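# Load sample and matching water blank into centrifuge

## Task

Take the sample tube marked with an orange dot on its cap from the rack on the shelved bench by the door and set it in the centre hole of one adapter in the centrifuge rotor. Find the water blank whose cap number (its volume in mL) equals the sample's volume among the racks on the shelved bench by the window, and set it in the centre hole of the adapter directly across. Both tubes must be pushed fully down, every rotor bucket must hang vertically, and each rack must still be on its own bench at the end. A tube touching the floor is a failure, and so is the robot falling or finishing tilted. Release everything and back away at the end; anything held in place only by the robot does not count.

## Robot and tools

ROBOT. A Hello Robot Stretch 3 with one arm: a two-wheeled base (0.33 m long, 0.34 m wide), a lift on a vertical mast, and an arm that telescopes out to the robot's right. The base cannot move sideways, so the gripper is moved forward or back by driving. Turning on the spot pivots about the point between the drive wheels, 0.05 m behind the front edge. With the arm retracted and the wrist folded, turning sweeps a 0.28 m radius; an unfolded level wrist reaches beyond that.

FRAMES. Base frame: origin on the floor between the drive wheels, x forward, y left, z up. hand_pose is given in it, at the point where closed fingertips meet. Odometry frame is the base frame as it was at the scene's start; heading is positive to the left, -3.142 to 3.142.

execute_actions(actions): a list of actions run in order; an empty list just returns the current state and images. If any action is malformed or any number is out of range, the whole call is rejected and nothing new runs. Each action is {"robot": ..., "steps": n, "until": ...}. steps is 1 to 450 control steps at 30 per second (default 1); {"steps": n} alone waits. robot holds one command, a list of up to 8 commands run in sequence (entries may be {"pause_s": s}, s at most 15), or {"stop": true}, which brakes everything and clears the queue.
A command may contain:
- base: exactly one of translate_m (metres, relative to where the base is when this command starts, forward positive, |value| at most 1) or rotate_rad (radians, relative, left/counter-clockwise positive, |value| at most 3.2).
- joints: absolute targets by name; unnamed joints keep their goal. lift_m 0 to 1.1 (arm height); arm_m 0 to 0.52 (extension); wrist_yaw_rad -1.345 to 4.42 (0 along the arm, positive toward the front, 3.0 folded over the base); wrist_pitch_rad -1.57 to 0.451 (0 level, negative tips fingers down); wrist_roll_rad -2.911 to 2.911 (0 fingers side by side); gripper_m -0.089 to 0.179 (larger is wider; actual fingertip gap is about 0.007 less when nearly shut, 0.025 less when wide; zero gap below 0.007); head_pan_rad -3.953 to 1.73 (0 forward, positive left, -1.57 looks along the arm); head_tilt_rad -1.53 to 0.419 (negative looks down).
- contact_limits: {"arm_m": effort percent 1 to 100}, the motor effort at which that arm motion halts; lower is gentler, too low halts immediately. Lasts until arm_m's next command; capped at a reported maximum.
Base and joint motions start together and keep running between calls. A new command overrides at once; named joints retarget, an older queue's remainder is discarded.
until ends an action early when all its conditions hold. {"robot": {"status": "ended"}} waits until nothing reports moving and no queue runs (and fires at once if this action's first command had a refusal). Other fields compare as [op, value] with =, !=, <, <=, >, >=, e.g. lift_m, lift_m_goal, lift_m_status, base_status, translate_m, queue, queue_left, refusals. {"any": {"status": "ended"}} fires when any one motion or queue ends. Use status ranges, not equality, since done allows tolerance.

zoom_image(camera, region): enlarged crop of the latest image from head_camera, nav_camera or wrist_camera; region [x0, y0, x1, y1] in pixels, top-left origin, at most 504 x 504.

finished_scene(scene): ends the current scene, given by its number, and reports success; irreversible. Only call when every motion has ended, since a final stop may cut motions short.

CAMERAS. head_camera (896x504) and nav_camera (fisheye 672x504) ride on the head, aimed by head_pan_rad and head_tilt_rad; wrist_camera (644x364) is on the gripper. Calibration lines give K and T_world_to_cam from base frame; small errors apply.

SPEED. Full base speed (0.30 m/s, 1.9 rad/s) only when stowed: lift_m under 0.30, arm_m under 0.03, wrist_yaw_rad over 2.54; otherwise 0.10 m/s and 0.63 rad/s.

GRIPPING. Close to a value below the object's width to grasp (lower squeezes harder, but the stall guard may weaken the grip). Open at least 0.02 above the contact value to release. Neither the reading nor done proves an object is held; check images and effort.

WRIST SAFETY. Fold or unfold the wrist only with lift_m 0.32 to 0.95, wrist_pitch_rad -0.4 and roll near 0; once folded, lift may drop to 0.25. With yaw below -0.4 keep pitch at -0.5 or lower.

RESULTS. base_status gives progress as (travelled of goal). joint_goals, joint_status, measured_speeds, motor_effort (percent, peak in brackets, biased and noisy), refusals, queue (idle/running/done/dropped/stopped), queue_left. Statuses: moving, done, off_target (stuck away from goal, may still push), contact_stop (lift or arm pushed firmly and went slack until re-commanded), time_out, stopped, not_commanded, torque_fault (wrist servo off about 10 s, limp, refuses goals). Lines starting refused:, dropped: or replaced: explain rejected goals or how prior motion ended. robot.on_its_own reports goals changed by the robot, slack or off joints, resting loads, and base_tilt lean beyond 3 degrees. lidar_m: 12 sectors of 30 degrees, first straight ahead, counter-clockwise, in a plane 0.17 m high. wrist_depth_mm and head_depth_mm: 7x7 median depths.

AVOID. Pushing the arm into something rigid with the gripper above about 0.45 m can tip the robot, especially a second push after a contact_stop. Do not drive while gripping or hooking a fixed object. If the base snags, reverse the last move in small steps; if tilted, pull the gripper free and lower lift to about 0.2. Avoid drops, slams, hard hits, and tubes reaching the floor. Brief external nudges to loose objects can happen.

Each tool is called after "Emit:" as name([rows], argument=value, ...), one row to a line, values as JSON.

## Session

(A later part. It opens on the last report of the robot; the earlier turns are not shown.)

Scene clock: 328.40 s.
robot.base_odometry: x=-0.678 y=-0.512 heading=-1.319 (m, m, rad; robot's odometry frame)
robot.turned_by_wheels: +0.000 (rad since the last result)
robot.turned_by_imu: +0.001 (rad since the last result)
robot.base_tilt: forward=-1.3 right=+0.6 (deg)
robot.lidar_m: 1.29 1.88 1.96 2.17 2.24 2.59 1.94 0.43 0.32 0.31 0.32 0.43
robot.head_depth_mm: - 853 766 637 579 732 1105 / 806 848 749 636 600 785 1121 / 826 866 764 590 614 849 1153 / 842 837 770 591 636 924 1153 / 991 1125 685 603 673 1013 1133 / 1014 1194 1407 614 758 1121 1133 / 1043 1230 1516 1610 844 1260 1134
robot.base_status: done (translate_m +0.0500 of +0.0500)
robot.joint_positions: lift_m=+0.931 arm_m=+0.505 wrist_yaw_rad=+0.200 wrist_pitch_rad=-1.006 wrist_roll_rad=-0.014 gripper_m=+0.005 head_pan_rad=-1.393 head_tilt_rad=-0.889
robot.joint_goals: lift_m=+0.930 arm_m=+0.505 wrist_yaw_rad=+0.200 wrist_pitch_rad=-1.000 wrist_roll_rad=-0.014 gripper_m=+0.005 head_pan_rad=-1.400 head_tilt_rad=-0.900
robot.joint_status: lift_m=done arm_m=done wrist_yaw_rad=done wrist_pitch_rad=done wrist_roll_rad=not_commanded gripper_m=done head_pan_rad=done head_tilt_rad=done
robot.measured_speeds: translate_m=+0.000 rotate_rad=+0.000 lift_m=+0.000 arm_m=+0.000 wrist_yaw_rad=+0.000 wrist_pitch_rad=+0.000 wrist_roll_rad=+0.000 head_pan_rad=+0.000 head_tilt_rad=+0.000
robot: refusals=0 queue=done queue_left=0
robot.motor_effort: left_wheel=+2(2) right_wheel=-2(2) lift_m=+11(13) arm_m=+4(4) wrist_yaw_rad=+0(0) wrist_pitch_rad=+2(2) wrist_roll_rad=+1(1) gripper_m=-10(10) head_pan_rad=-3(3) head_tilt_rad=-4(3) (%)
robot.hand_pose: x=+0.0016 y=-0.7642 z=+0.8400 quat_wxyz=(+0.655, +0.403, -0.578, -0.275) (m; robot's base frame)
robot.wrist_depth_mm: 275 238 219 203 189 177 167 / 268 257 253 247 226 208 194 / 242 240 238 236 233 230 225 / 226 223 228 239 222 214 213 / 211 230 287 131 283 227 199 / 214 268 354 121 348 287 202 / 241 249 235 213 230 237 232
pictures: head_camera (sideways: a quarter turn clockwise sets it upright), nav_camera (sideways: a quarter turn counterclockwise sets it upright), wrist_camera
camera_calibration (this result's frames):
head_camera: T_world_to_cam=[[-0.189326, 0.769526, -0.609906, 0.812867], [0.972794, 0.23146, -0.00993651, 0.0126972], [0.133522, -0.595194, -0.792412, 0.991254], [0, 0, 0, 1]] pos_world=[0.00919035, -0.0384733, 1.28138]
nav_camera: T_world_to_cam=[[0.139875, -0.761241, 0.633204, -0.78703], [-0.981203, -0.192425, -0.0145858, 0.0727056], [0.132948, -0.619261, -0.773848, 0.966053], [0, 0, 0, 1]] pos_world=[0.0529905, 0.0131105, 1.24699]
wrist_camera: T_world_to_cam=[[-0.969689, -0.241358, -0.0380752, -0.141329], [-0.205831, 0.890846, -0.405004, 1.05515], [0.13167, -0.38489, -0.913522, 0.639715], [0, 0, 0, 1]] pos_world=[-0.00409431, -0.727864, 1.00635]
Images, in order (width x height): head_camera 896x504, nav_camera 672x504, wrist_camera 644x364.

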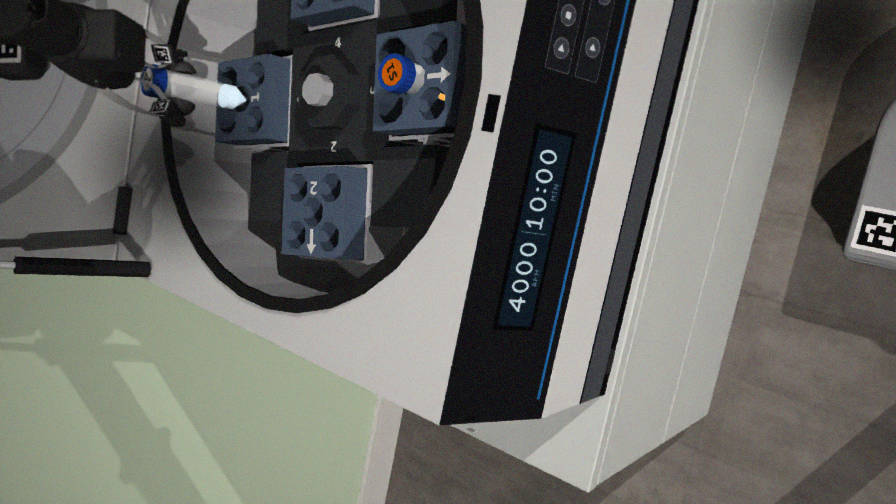

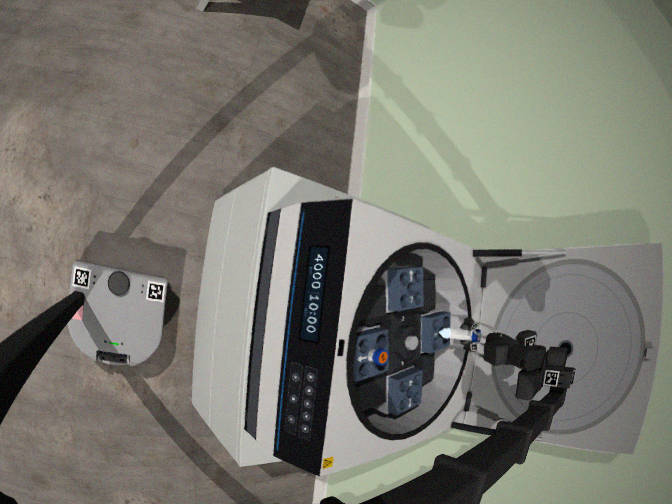

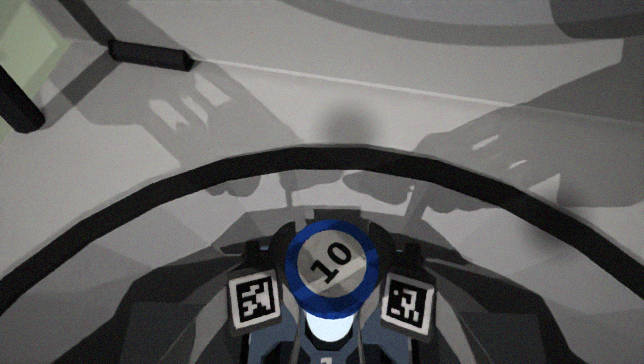

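Emit:
execute_actions([
  {"robot":{"joints":{"lift_m":0.915}},"steps":450,"until":{"robot":{"status":"ended"}}},
])

Emit:
zoom_image(camera="head_camera", region=[130,20,330,160])

Scene clock: 335.13 s.
robot.base_odometry: x=-0.678 y=-0.512 heading=-1.319 (m, m, rad; robot's odometry frame)
robot.turned_by_wheels: +0.000 (rad since the last result)
robot.turned_by_imu: +0.001 (rad since the last result)
robot.base_tilt: forward=-1.1 right=+0.6 (deg)
robot.lidar_m: 1.29 1.88 1.96 2.16 2.24 2.59 1.94 0.44 0.32 0.31 0.32 0.43
robot.head_depth_mm: - 858 766 637 578 731 1104 / 802 848 746 635 599 787 1112 / 828 868 761 590 618 853 1160 / 842 837 770 591 640 927 1150 / 988 1119 686 602 673 1009 1130 / 1013 1201 1402 614 757 1109 1140 / 1042 1231 1519 1603 844 1258 1134
robot.base_status: done (translate_m +0.0500 of +0.0500)
robot.joint_positions: lift_m=+0.916 arm_m=+0.505 wrist_yaw_rad=+0.200 wrist_pitch_rad=-1.006 wrist_roll_rad=-0.014 gripper_m=+0.005 head_pan_rad=-1.393 head_tilt_rad=-0.889
robot.joint_goals: lift_m=+0.915 arm_m=+0.505 wrist_yaw_rad=+0.200 wrist_pitch_rad=-1.000 wrist_roll_rad=-0.014 gripper_m=+0.005 head_pan_rad=-1.400 head_tilt_rad=-0.900
robot.joint_status: lift_m=done arm_m=done wrist_yaw_rad=done wrist_pitch_rad=done wrist_roll_rad=not_commanded gripper_m=done head_pan_rad=done head_tilt_rad=done
robot.measured_speeds: translate_m=+0.000 rotate_rad=+0.000 lift_m=+0.000 arm_m=+0.000 wrist_yaw_rad=+0.000 wrist_pitch_rad=+0.000 wrist_roll_rad=+0.000 head_pan_rad=+0.000 head_tilt_rad=+0.000
robot: refusals=0 queue=done queue_left=0
robot.motor_effort: left_wheel=+2(2) right_wheel=-2(2) lift_m=+11(10) arm_m=+4(4) wrist_yaw_rad=+0(0) wrist_pitch_rad=+2(2) wrist_roll_rad=+2(2) gripper_m=-10(10) head_pan_rad=-3(3) head_tilt_rad=-4(3) (%)
robot.hand_pose: x=+0.0016 y=-0.7641 z=+0.8249 quat_wxyz=(+0.655, +0.403, -0.577, -0.275) (m; robot's base frame)
robot.wrist_depth_mm: 259 239 220 205 190 178 167 / 245 241 238 232 225 210 196 / 224 222 221 217 216 214 211 / 209 206 221 240 221 198 197 / 195 229 288 132 280 228 186 / 214 266 351 122 344 287 203 / 240 231 221 199 217 221 231
pictures: head_camera (sideways: a quarter turn clockwise sets it upright), nav_camera (sideways: a quarter turn counterclockwise sets it upright), wrist_camera
camera_calibration (this result's frames):
head_camera: T_world_to_cam=[[-0.189326, 0.769526, -0.609906, 0.812867], [0.972794, 0.23146, -0.00993652, 0.0126972], [0.133522, -0.595194, -0.792412, 0.991254], [0, 0, 0, 1]] pos_world=[0.00919035, -0.0384733, 1.28138]
nav_camera: T_world_to_cam=[[0.139875, -0.761241, 0.633204, -0.78703], [-0.981203, -0.192425, -0.0145858, 0.0727056], [0.132948, -0.619262, -0.773848, 0.966053], [0, 0, 0, 1]] pos_world=[0.0529905, 0.0131105, 1.24699]
wrist_camera: T_world_to_cam=[[-0.969692, -0.241342, -0.0380951, -0.141868], [-0.205868, 0.891024, -0.404592, 1.04876], [0.131589, -0.384487, -0.913704, 0.626469], [0, 0, 0, 1]] pos_world=[-0.00409985, -0.727836, 0.99132]
Images, in order (width x height): head_camera 896x504, nav_camera 672x504, wrist_camera 644x364.

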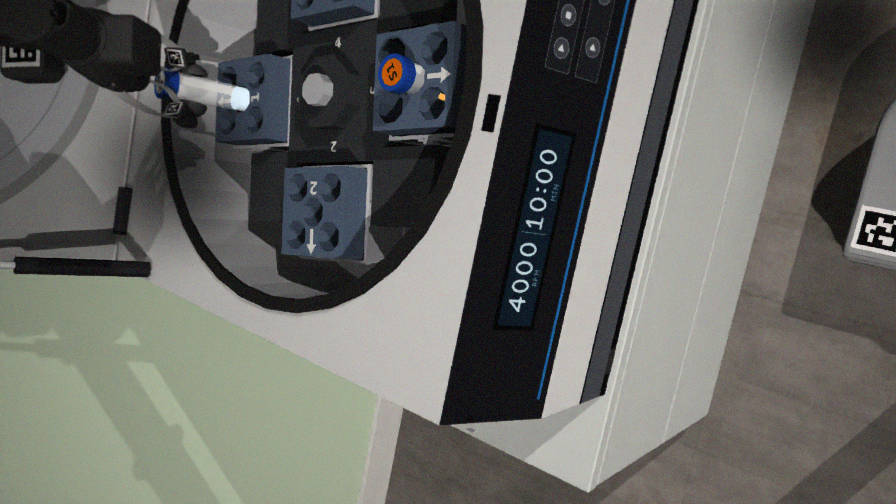

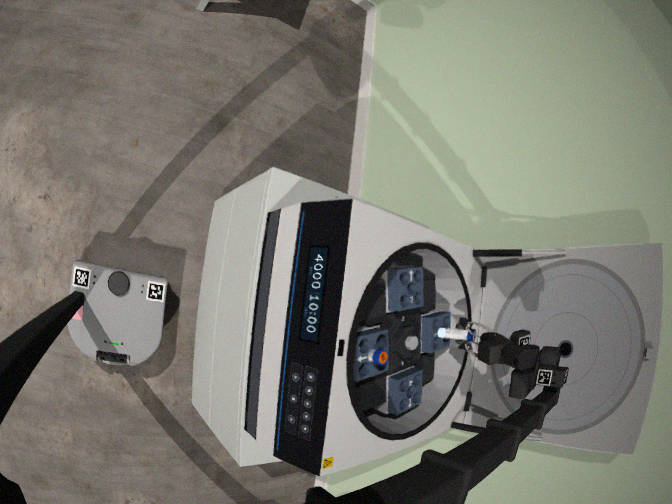

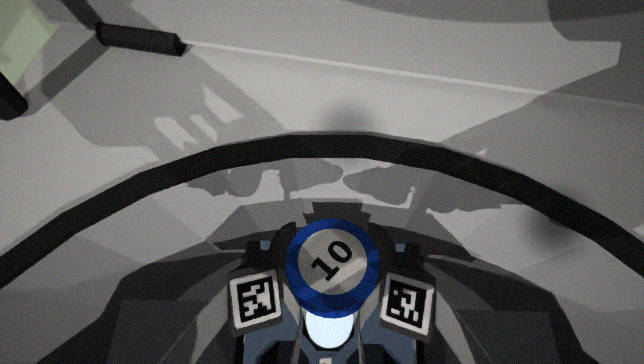

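Region (130, 20, 330, 160) of head_camera's 896x504 image, scaled by 2.520, with more detail than that image has; it fills the top 353 rows of this view, and the rest is white.

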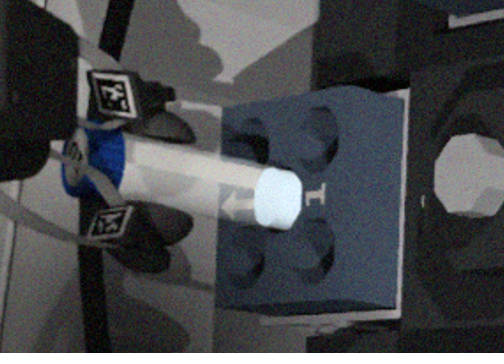

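Cone hidden: entering. Continue.

Emit:
execute_actions([
  {"robot":{"joints":{"lift_m":0.89}},"steps":450,"until":{"robot":{"status":"ended"}}},
])

Emit:
zoom_image(camera="head_camera", region=[130,20,330,160])

Scene clock: 338.47 s.
robot.base_odometry: x=-0.678 y=-0.512 heading=-1.319 (m, m, rad; robot's odometry frame)
robot.turned_by_wheels: +0.000 (rad since the last result)
robot.turned_by_imu: +0.001 (rad since the last result)
robot.base_tilt: forward=-1.1 right=+0.7 (deg)
robot.lidar_m: 1.29 1.88 1.96 2.16 2.24 2.60 1.94 0.43 0.32 0.31 0.32 0.43
robot.head_depth_mm: - 861 768 635 579 730 1105 / 810 847 749 636 598 786 1119 / 826 870 762 590 616 851 1152 / 845 837 772 591 636 923 1151 / 988 1116 687 603 673 1010 1136 / 1015 1197 1401 616 756 1122 1131 / 1042 1236 1520 1600 845 1253 1135
robot.base_status: done (translate_m +0.0500 of +0.0500)
robot.joint_positions: lift_m=+0.891 arm_m=+0.505 wrist_yaw_rad=+0.200 wrist_pitch_rad=-1.005 wrist_roll_rad=-0.014 gripper_m=+0.005 head_pan_rad=-1.393 head_tilt_rad=-0.889
robot.joint_goals: lift_m=+0.890 arm_m=+0.505 wrist_yaw_rad=+0.200 wrist_pitch_rad=-1.000 wrist_roll_rad=-0.014 gripper_m=+0.005 head_pan_rad=-1.400 head_tilt_rad=-0.900
robot.joint_status: lift_m=done arm_m=done wrist_yaw_rad=done wrist_pitch_rad=done wrist_roll_rad=not_commanded gripper_m=done head_pan_rad=done head_tilt_rad=done
robot.measured_speeds: translate_m=+0.000 rotate_rad=+0.000 lift_m=+0.000 arm_m=+0.000 wrist_yaw_rad=+0.000 wrist_pitch_rad=+0.000 wrist_roll_rad=+0.000 head_pan_rad=+0.000 head_tilt_rad=+0.000
robot: refusals=0 queue=done queue_left=0
robot.motor_effort: left_wheel=+2(3) right_wheel=-3(3) lift_m=+11(15) arm_m=+4(5) wrist_yaw_rad=+0(0) wrist_pitch_rad=+2(2) wrist_roll_rad=+1(1) gripper_m=-9(10) head_pan_rad=-3(3) head_tilt_rad=-3(4) (%)
robot.hand_pose: x=+0.0016 y=-0.7644 z=+0.8001 quat_wxyz=(+0.655, +0.403, -0.578, -0.275) (m; robot's base frame)
robot.wrist_depth_mm: 230 222 218 204 191 179 168 / 211 208 207 204 202 197 192 / 194 194 189 191 186 185 182 / 179 185 221 240 220 184 169 / 186 228 281 131 277 228 176 / 214 250 332 122 324 276 203 / 240 205 199 179 195 199 210
pictures: head_camera (sideways: a quarter turn clockwise sets it upright), nav_camera (sideways: a quarter turn counterclockwise sets it upright), wrist_camera
camera_calibration (this result's frames):
head_camera: T_world_to_cam=[[-0.189328, 0.769541, -0.609887, 0.812842], [0.972794, 0.23146, -0.00993517, 0.0126954], [0.133519, -0.595175, -0.792426, 0.991273], [0, 0, 0, 1]] pos_world=[0.00919026, -0.0384728, 1.28138]
nav_camera: T_world_to_cam=[[0.139878, -0.761256, 0.633185, -0.787006], [-0.981203, -0.192425, -0.0145862, 0.0727061], [0.132944, -0.619243, -0.773863, 0.966073], [0, 0, 0, 1]] pos_world=[0.0529902, 0.0131118, 1.24699]
wrist_camera: T_world_to_cam=[[-0.969684, -0.241381, -0.0380511, -0.142896], [-0.205787, 0.890622, -0.405517, 1.03936], [0.131773, -0.385393, -0.913295, 0.602627], [0, 0, 0, 1]] pos_world=[-0.00408709, -0.727919, 0.966416]
Images, in order (width x height): head_camera 896x504, nav_camera 672x504, wrist_camera 644x364.

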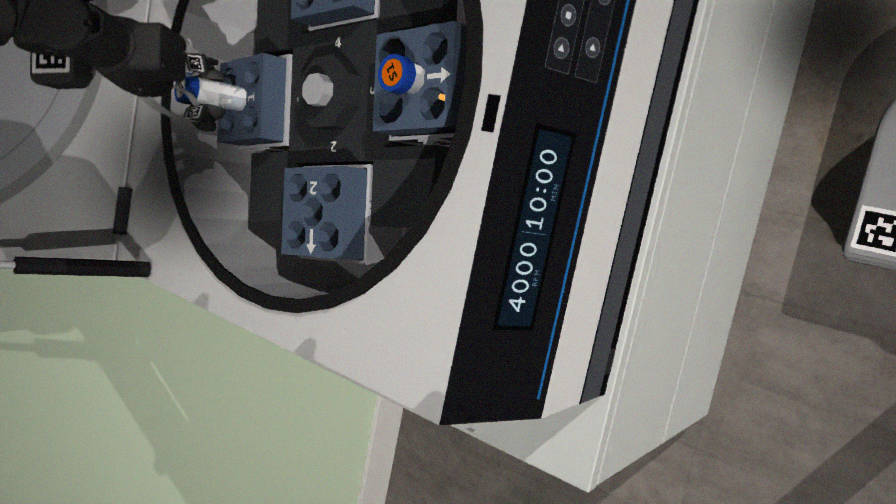

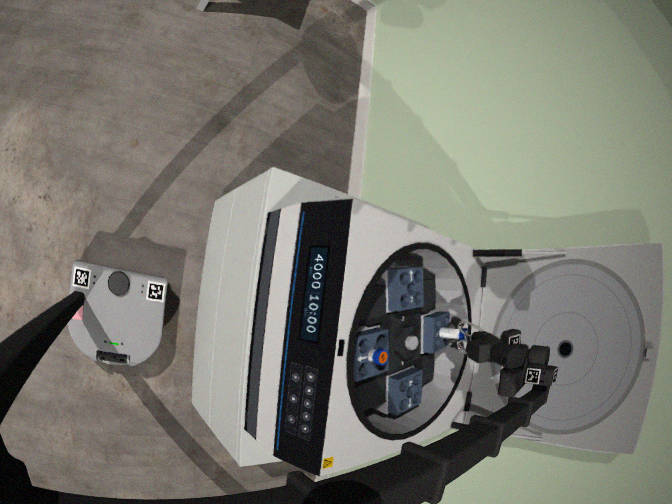

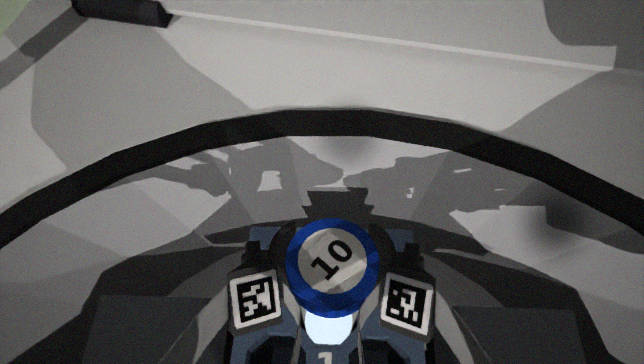

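Region (130, 20, 330, 160) of head_camera's 896x504 image, scaled by 2.520, with more detail than that image has; it fills the top 353 rows of this view, and the rest is white.

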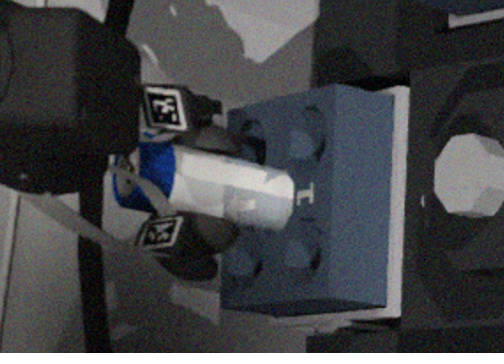

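In; bucket tilting slightly, so release now.

Emit:
execute_actions([
  {"robot":[{"joints":{"gripper_m":0.07}},{"pause_s":0.7},{"joints":{"lift_m":1.05}},{"joints":{"arm_m":0.1}}],"steps":450,"until":{"robot":{"status":"ended"}}},
])

Emit:
zoom_image(camera="wrist_camera", region=[150,0,550,250])

Scene clock: 349.23 s.
robot.base_odometry: x=-0.678 y=-0.512 heading=-1.319 (m, m, rad; robot's odometry frame)
robot.turned_by_wheels: +0.000 (rad since the last result)
robot.turned_by_imu: +0.002 (rad since the last result)
robot.base_tilt: forward=-1.3 right=+0.6 (deg)
robot.lidar_m: 1.29 1.87 1.96 2.16 2.25 2.59 1.94 0.44 0.32 0.31 0.32 0.43
robot.head_depth_mm: - - - 638 581 731 1107 / 788 862 738 637 597 787 1121 / 827 870 774 590 618 847 1149 / 843 839 769 592 636 922 1150 / 988 1115 685 601 673 1009 1133 / 1016 1191 1413 614 756 1118 1136 / 1042 1233 1512 1599 845 1250 1134
robot.base_status: done (translate_m +0.0500 of +0.0500)
robot.joint_positions: lift_m=+1.049 arm_m=+0.100 wrist_yaw_rad=+0.200 wrist_pitch_rad=-1.005 wrist_roll_rad=-0.014 gripper_m=+0.070 head_pan_rad=-1.393 head_tilt_rad=-0.889
robot.joint_goals: lift_m=+1.050 arm_m=+0.100 wrist_yaw_rad=+0.200 wrist_pitch_rad=-1.000 wrist_roll_rad=-0.014 gripper_m=+0.070 head_pan_rad=-1.400 head_tilt_rad=-0.900
robot.joint_status: lift_m=done arm_m=done wrist_yaw_rad=done wrist_pitch_rad=done wrist_roll_rad=not_commanded gripper_m=done head_pan_rad=done head_tilt_rad=done
robot.measured_speeds: translate_m=+0.000 rotate_rad=+0.000 lift_m=+0.000 arm_m=+0.000 wrist_yaw_rad=+0.000 wrist_pitch_rad=+0.000 wrist_roll_rad=+0.000 head_pan_rad=+0.000 head_tilt_rad=+0.000
robot: refusals=0 queue=done queue_left=0
robot.motor_effort: left_wheel=+2(3) right_wheel=-2(2) lift_m=+32(31) arm_m=-5(6) wrist_yaw_rad=+0(0) wrist_pitch_rad=+2(2) wrist_roll_rad=+1(1) gripper_m=+0(80) head_pan_rad=-3(4) head_tilt_rad=-4(4) (%)
robot.hand_pose: x=+0.0017 y=-0.3600 z=+0.9589 quat_wxyz=(+0.655, +0.403, -0.578, -0.275) (m; robot's base frame)
robot.wrist_depth_mm: - 983 470 521 498 498 427 / - - 444 479 475 462 407 / - - 427 446 434 423 383 / - 361 368 421 393 417 348 / - 336 332 410 383 415 318 / - 353 - 309 303 304 302 / - - - 340 308 290 285
pictures: head_camera (sideways: a quarter turn clockwise sets it upright), nav_camera (sideways: a quarter turn counterclockwise sets it upright), wrist_camera
camera_calibration (this result's frames):
head_camera: T_world_to_cam=[[-0.189328, 0.769541, -0.609887, 0.812843], [0.972794, 0.23146, -0.00993517, 0.0126954], [0.133519, -0.595175, -0.792426, 0.991273], [0, 0, 0, 1]] pos_world=[0.00919026, -0.0384728, 1.28138]
nav_camera: T_world_to_cam=[[0.139878, -0.761256, 0.633185, -0.787006], [-0.981203, -0.192425, -0.0145862, 0.0727061], [0.132944, -0.619243, -0.773863, 0.966073], [0, 0, 0, 1]] pos_world=[0.0529902, 0.0131118, 1.24699]
wrist_camera: T_world_to_cam=[[-0.969668, -0.241446, -0.0380523, -0.0392647], [-0.205852, 0.890625, -0.405477, 0.743613], [0.131791, -0.385345, -0.913313, 0.903574], [0, 0, 0, 1]] pos_world=[-0.00408227, -0.323573, 1.12527]
Images, in order (width x height): head_camera 896x504, nav_camera 672x504, wrist_camera 644x364.

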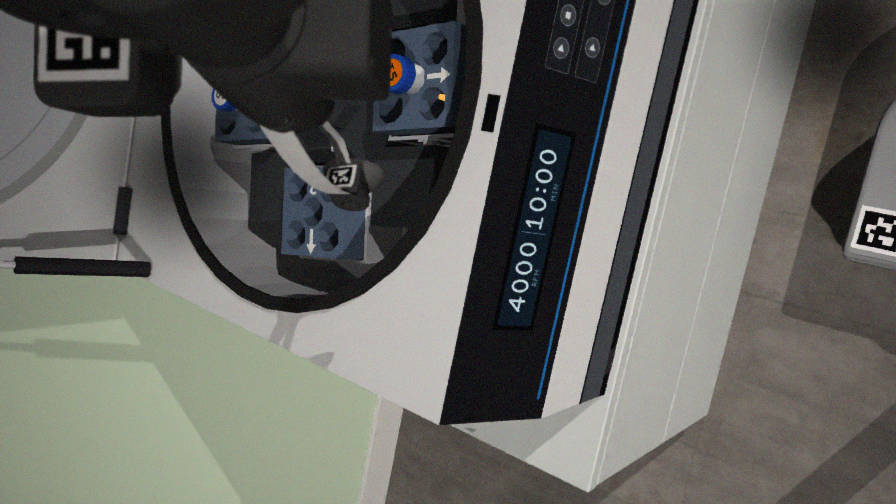

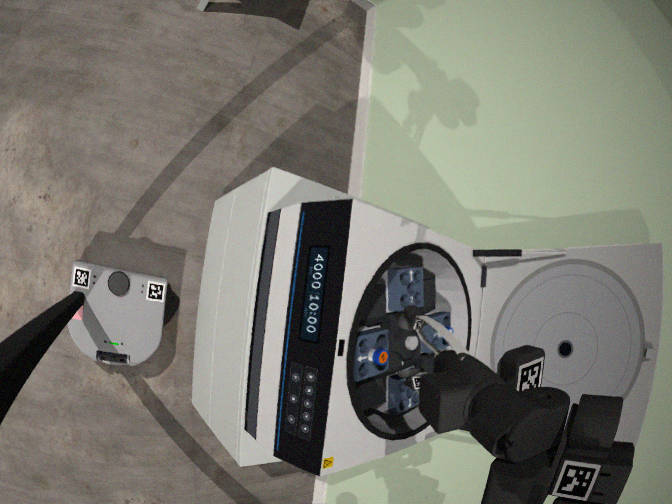

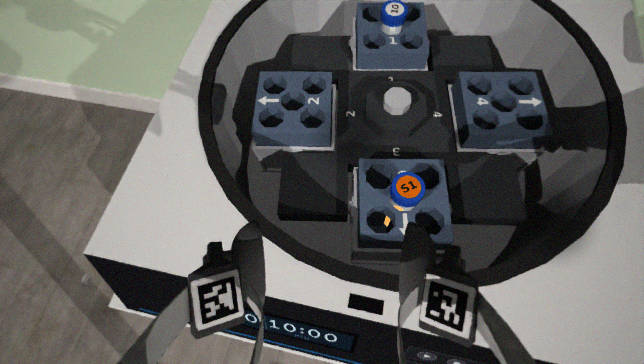

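Region (150, 0, 550, 250) of wrist_camera's 644x364 image, scaled by 1.260; it fills the top 315 rows of this view, and the rest is white.

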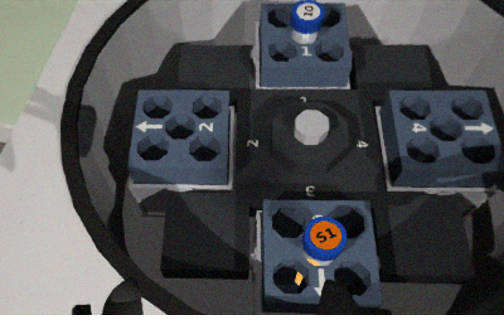

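Both seated.

Emit:
execute_actions([
  {"robot":{"joints":{"arm_m":0.0}},"steps":200,"until":{"robot":{"status":"ended"}}},
])

Emit:
finished_scene(scene=2)

Scene clock: 353.17 s.
robot.base_odometry: x=-0.678 y=-0.512 heading=-1.319 (m, m, rad; robot's odometry frame)
robot.turned_by_wheels: +0.000 (rad since the last result)
robot.turned_by_imu: +0.001 (rad since the last result)
robot.base_tilt: forward=-1.3 right=+0.7 (deg)
robot.lidar_m: 1.29 1.87 1.96 2.16 2.24 2.59 1.94 0.44 0.32 0.31 0.32 0.43
robot.head_depth_mm: 789 858 - - - 754 1107 / 805 865 - - - 803 1117 / 824 864 758 688 615 851 1147 / 844 836 772 600 638 923 1146 / 989 1124 686 602 671 1016 1134 / 1013 1194 1414 614 758 1115 1132 / 1039 1227 1509 1606 843 1259 1135
robot.base_status: done (translate_m +0.0500 of +0.0500)
robot.joint_positions: lift_m=+1.049 arm_m=+0.000 wrist_yaw_rad=+0.200 wrist_pitch_rad=-1.005 wrist_roll_rad=-0.014 gripper_m=+0.070 head_pan_rad=-1.393 head_tilt_rad=-0.889
robot.joint_goals: lift_m=+1.050 arm_m=+0.000 wrist_yaw_rad=+0.200 wrist_pitch_rad=-1.000 wrist_roll_rad=-0.014 gripper_m=+0.070 head_pan_rad=-1.400 head_tilt_rad=-0.900
robot.joint_status: lift_m=done arm_m=done wrist_yaw_rad=done wrist_pitch_rad=done wrist_roll_rad=not_commanded gripper_m=done head_pan_rad=done head_tilt_rad=done
robot.measured_speeds: translate_m=+0.000 rotate_rad=+0.000 lift_m=+0.000 arm_m=+0.000 wrist_yaw_rad=+0.000 wrist_pitch_rad=+0.000 wrist_roll_rad=+0.000 head_pan_rad=+0.000 head_tilt_rad=+0.000
robot: refusals=0 queue=done queue_left=0
robot.motor_effort: left_wheel=+2(2) right_wheel=-2(3) lift_m=+32(32) arm_m=-5(4) wrist_yaw_rad=+0(0) wrist_pitch_rad=+1(2) wrist_roll_rad=+1(2) gripper_m=+0(0) head_pan_rad=-2(4) head_tilt_rad=-3(3) (%)
robot.hand_pose: x=+0.0017 y=-0.2601 z=+0.9589 quat_wxyz=(+0.655, +0.403, -0.578, -0.275) (m; robot's base frame)
robot.wrist_depth_mm: - - 463 518 516 500 445 / - - 422 479 477 466 401 / - - 381 456 417 446 366 / - - 365 354 343 343 340 / - - 420 385 343 330 320 / - - - 548 473 370 343 / - - - - - 557 516
pictures: head_camera (sideways: a quarter turn clockwise sets it upright), nav_camera (sideways: a quarter turn counterclockwise sets it upright), wrist_camera
camera_calibration (this result's frames):
head_camera: T_world_to_cam=[[-0.189328, 0.769541, -0.609887, 0.812842], [0.972794, 0.23146, -0.00993517, 0.0126954], [0.133519, -0.595175, -0.792426, 0.991273], [0, 0, 0, 1]] pos_world=[0.00919026, -0.0384728, 1.28138]
nav_camera: T_world_to_cam=[[0.139878, -0.761256, 0.633185, -0.787006], [-0.981203, -0.192425, -0.0145862, 0.0727061], [0.132944, -0.619243, -0.773863, 0.966073], [0, 0, 0, 1]] pos_world=[0.0529902, 0.0131118, 1.24699]
wrist_camera: T_world_to_cam=[[-0.969668, -0.241445, -0.0380529, -0.0151294], [-0.205853, 0.890631, -0.405465, 0.654574], [0.131788, -0.385333, -0.913318, 0.9421], [0, 0, 0, 1]] pos_world=[-0.00408249, -0.223614, 1.12527]
Images, in order (width x height): head_camera 896x504, nav_camera 672x504, wrist_camera 644x364.

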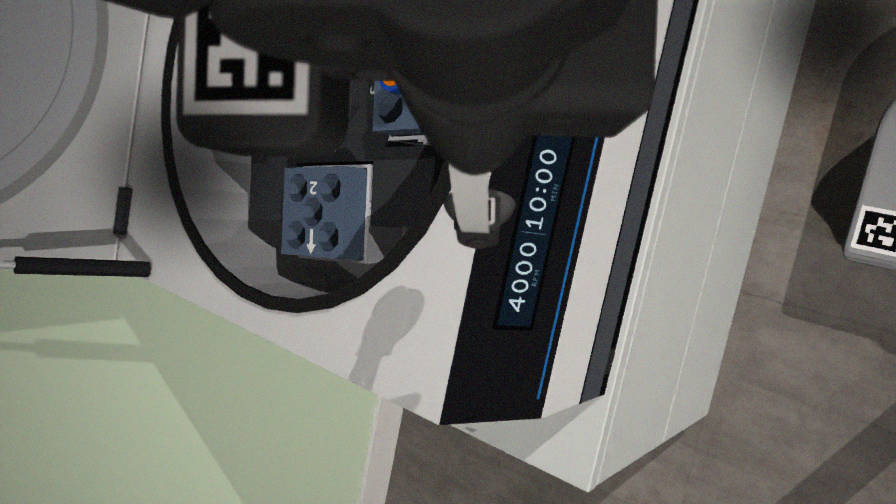

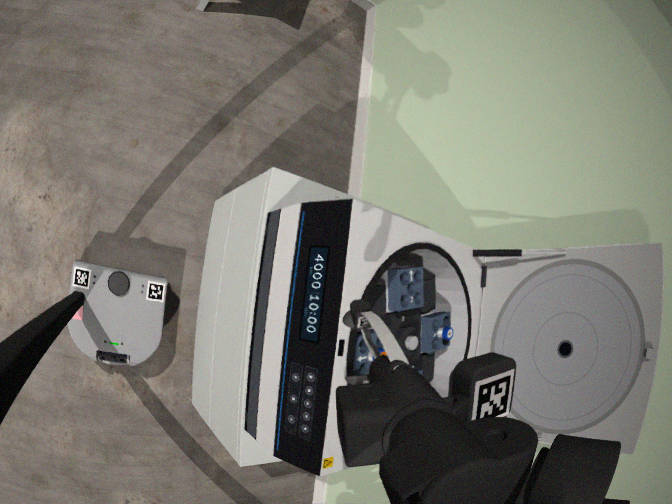

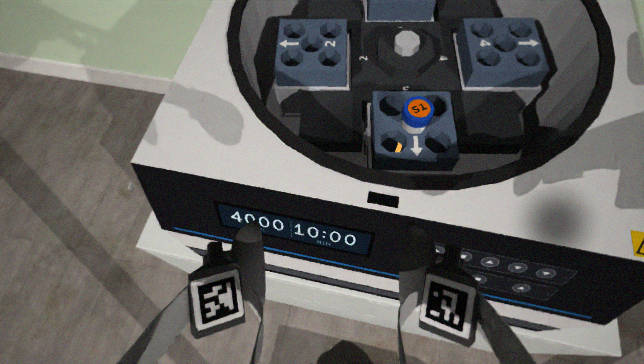

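The scene is finished: the task was done.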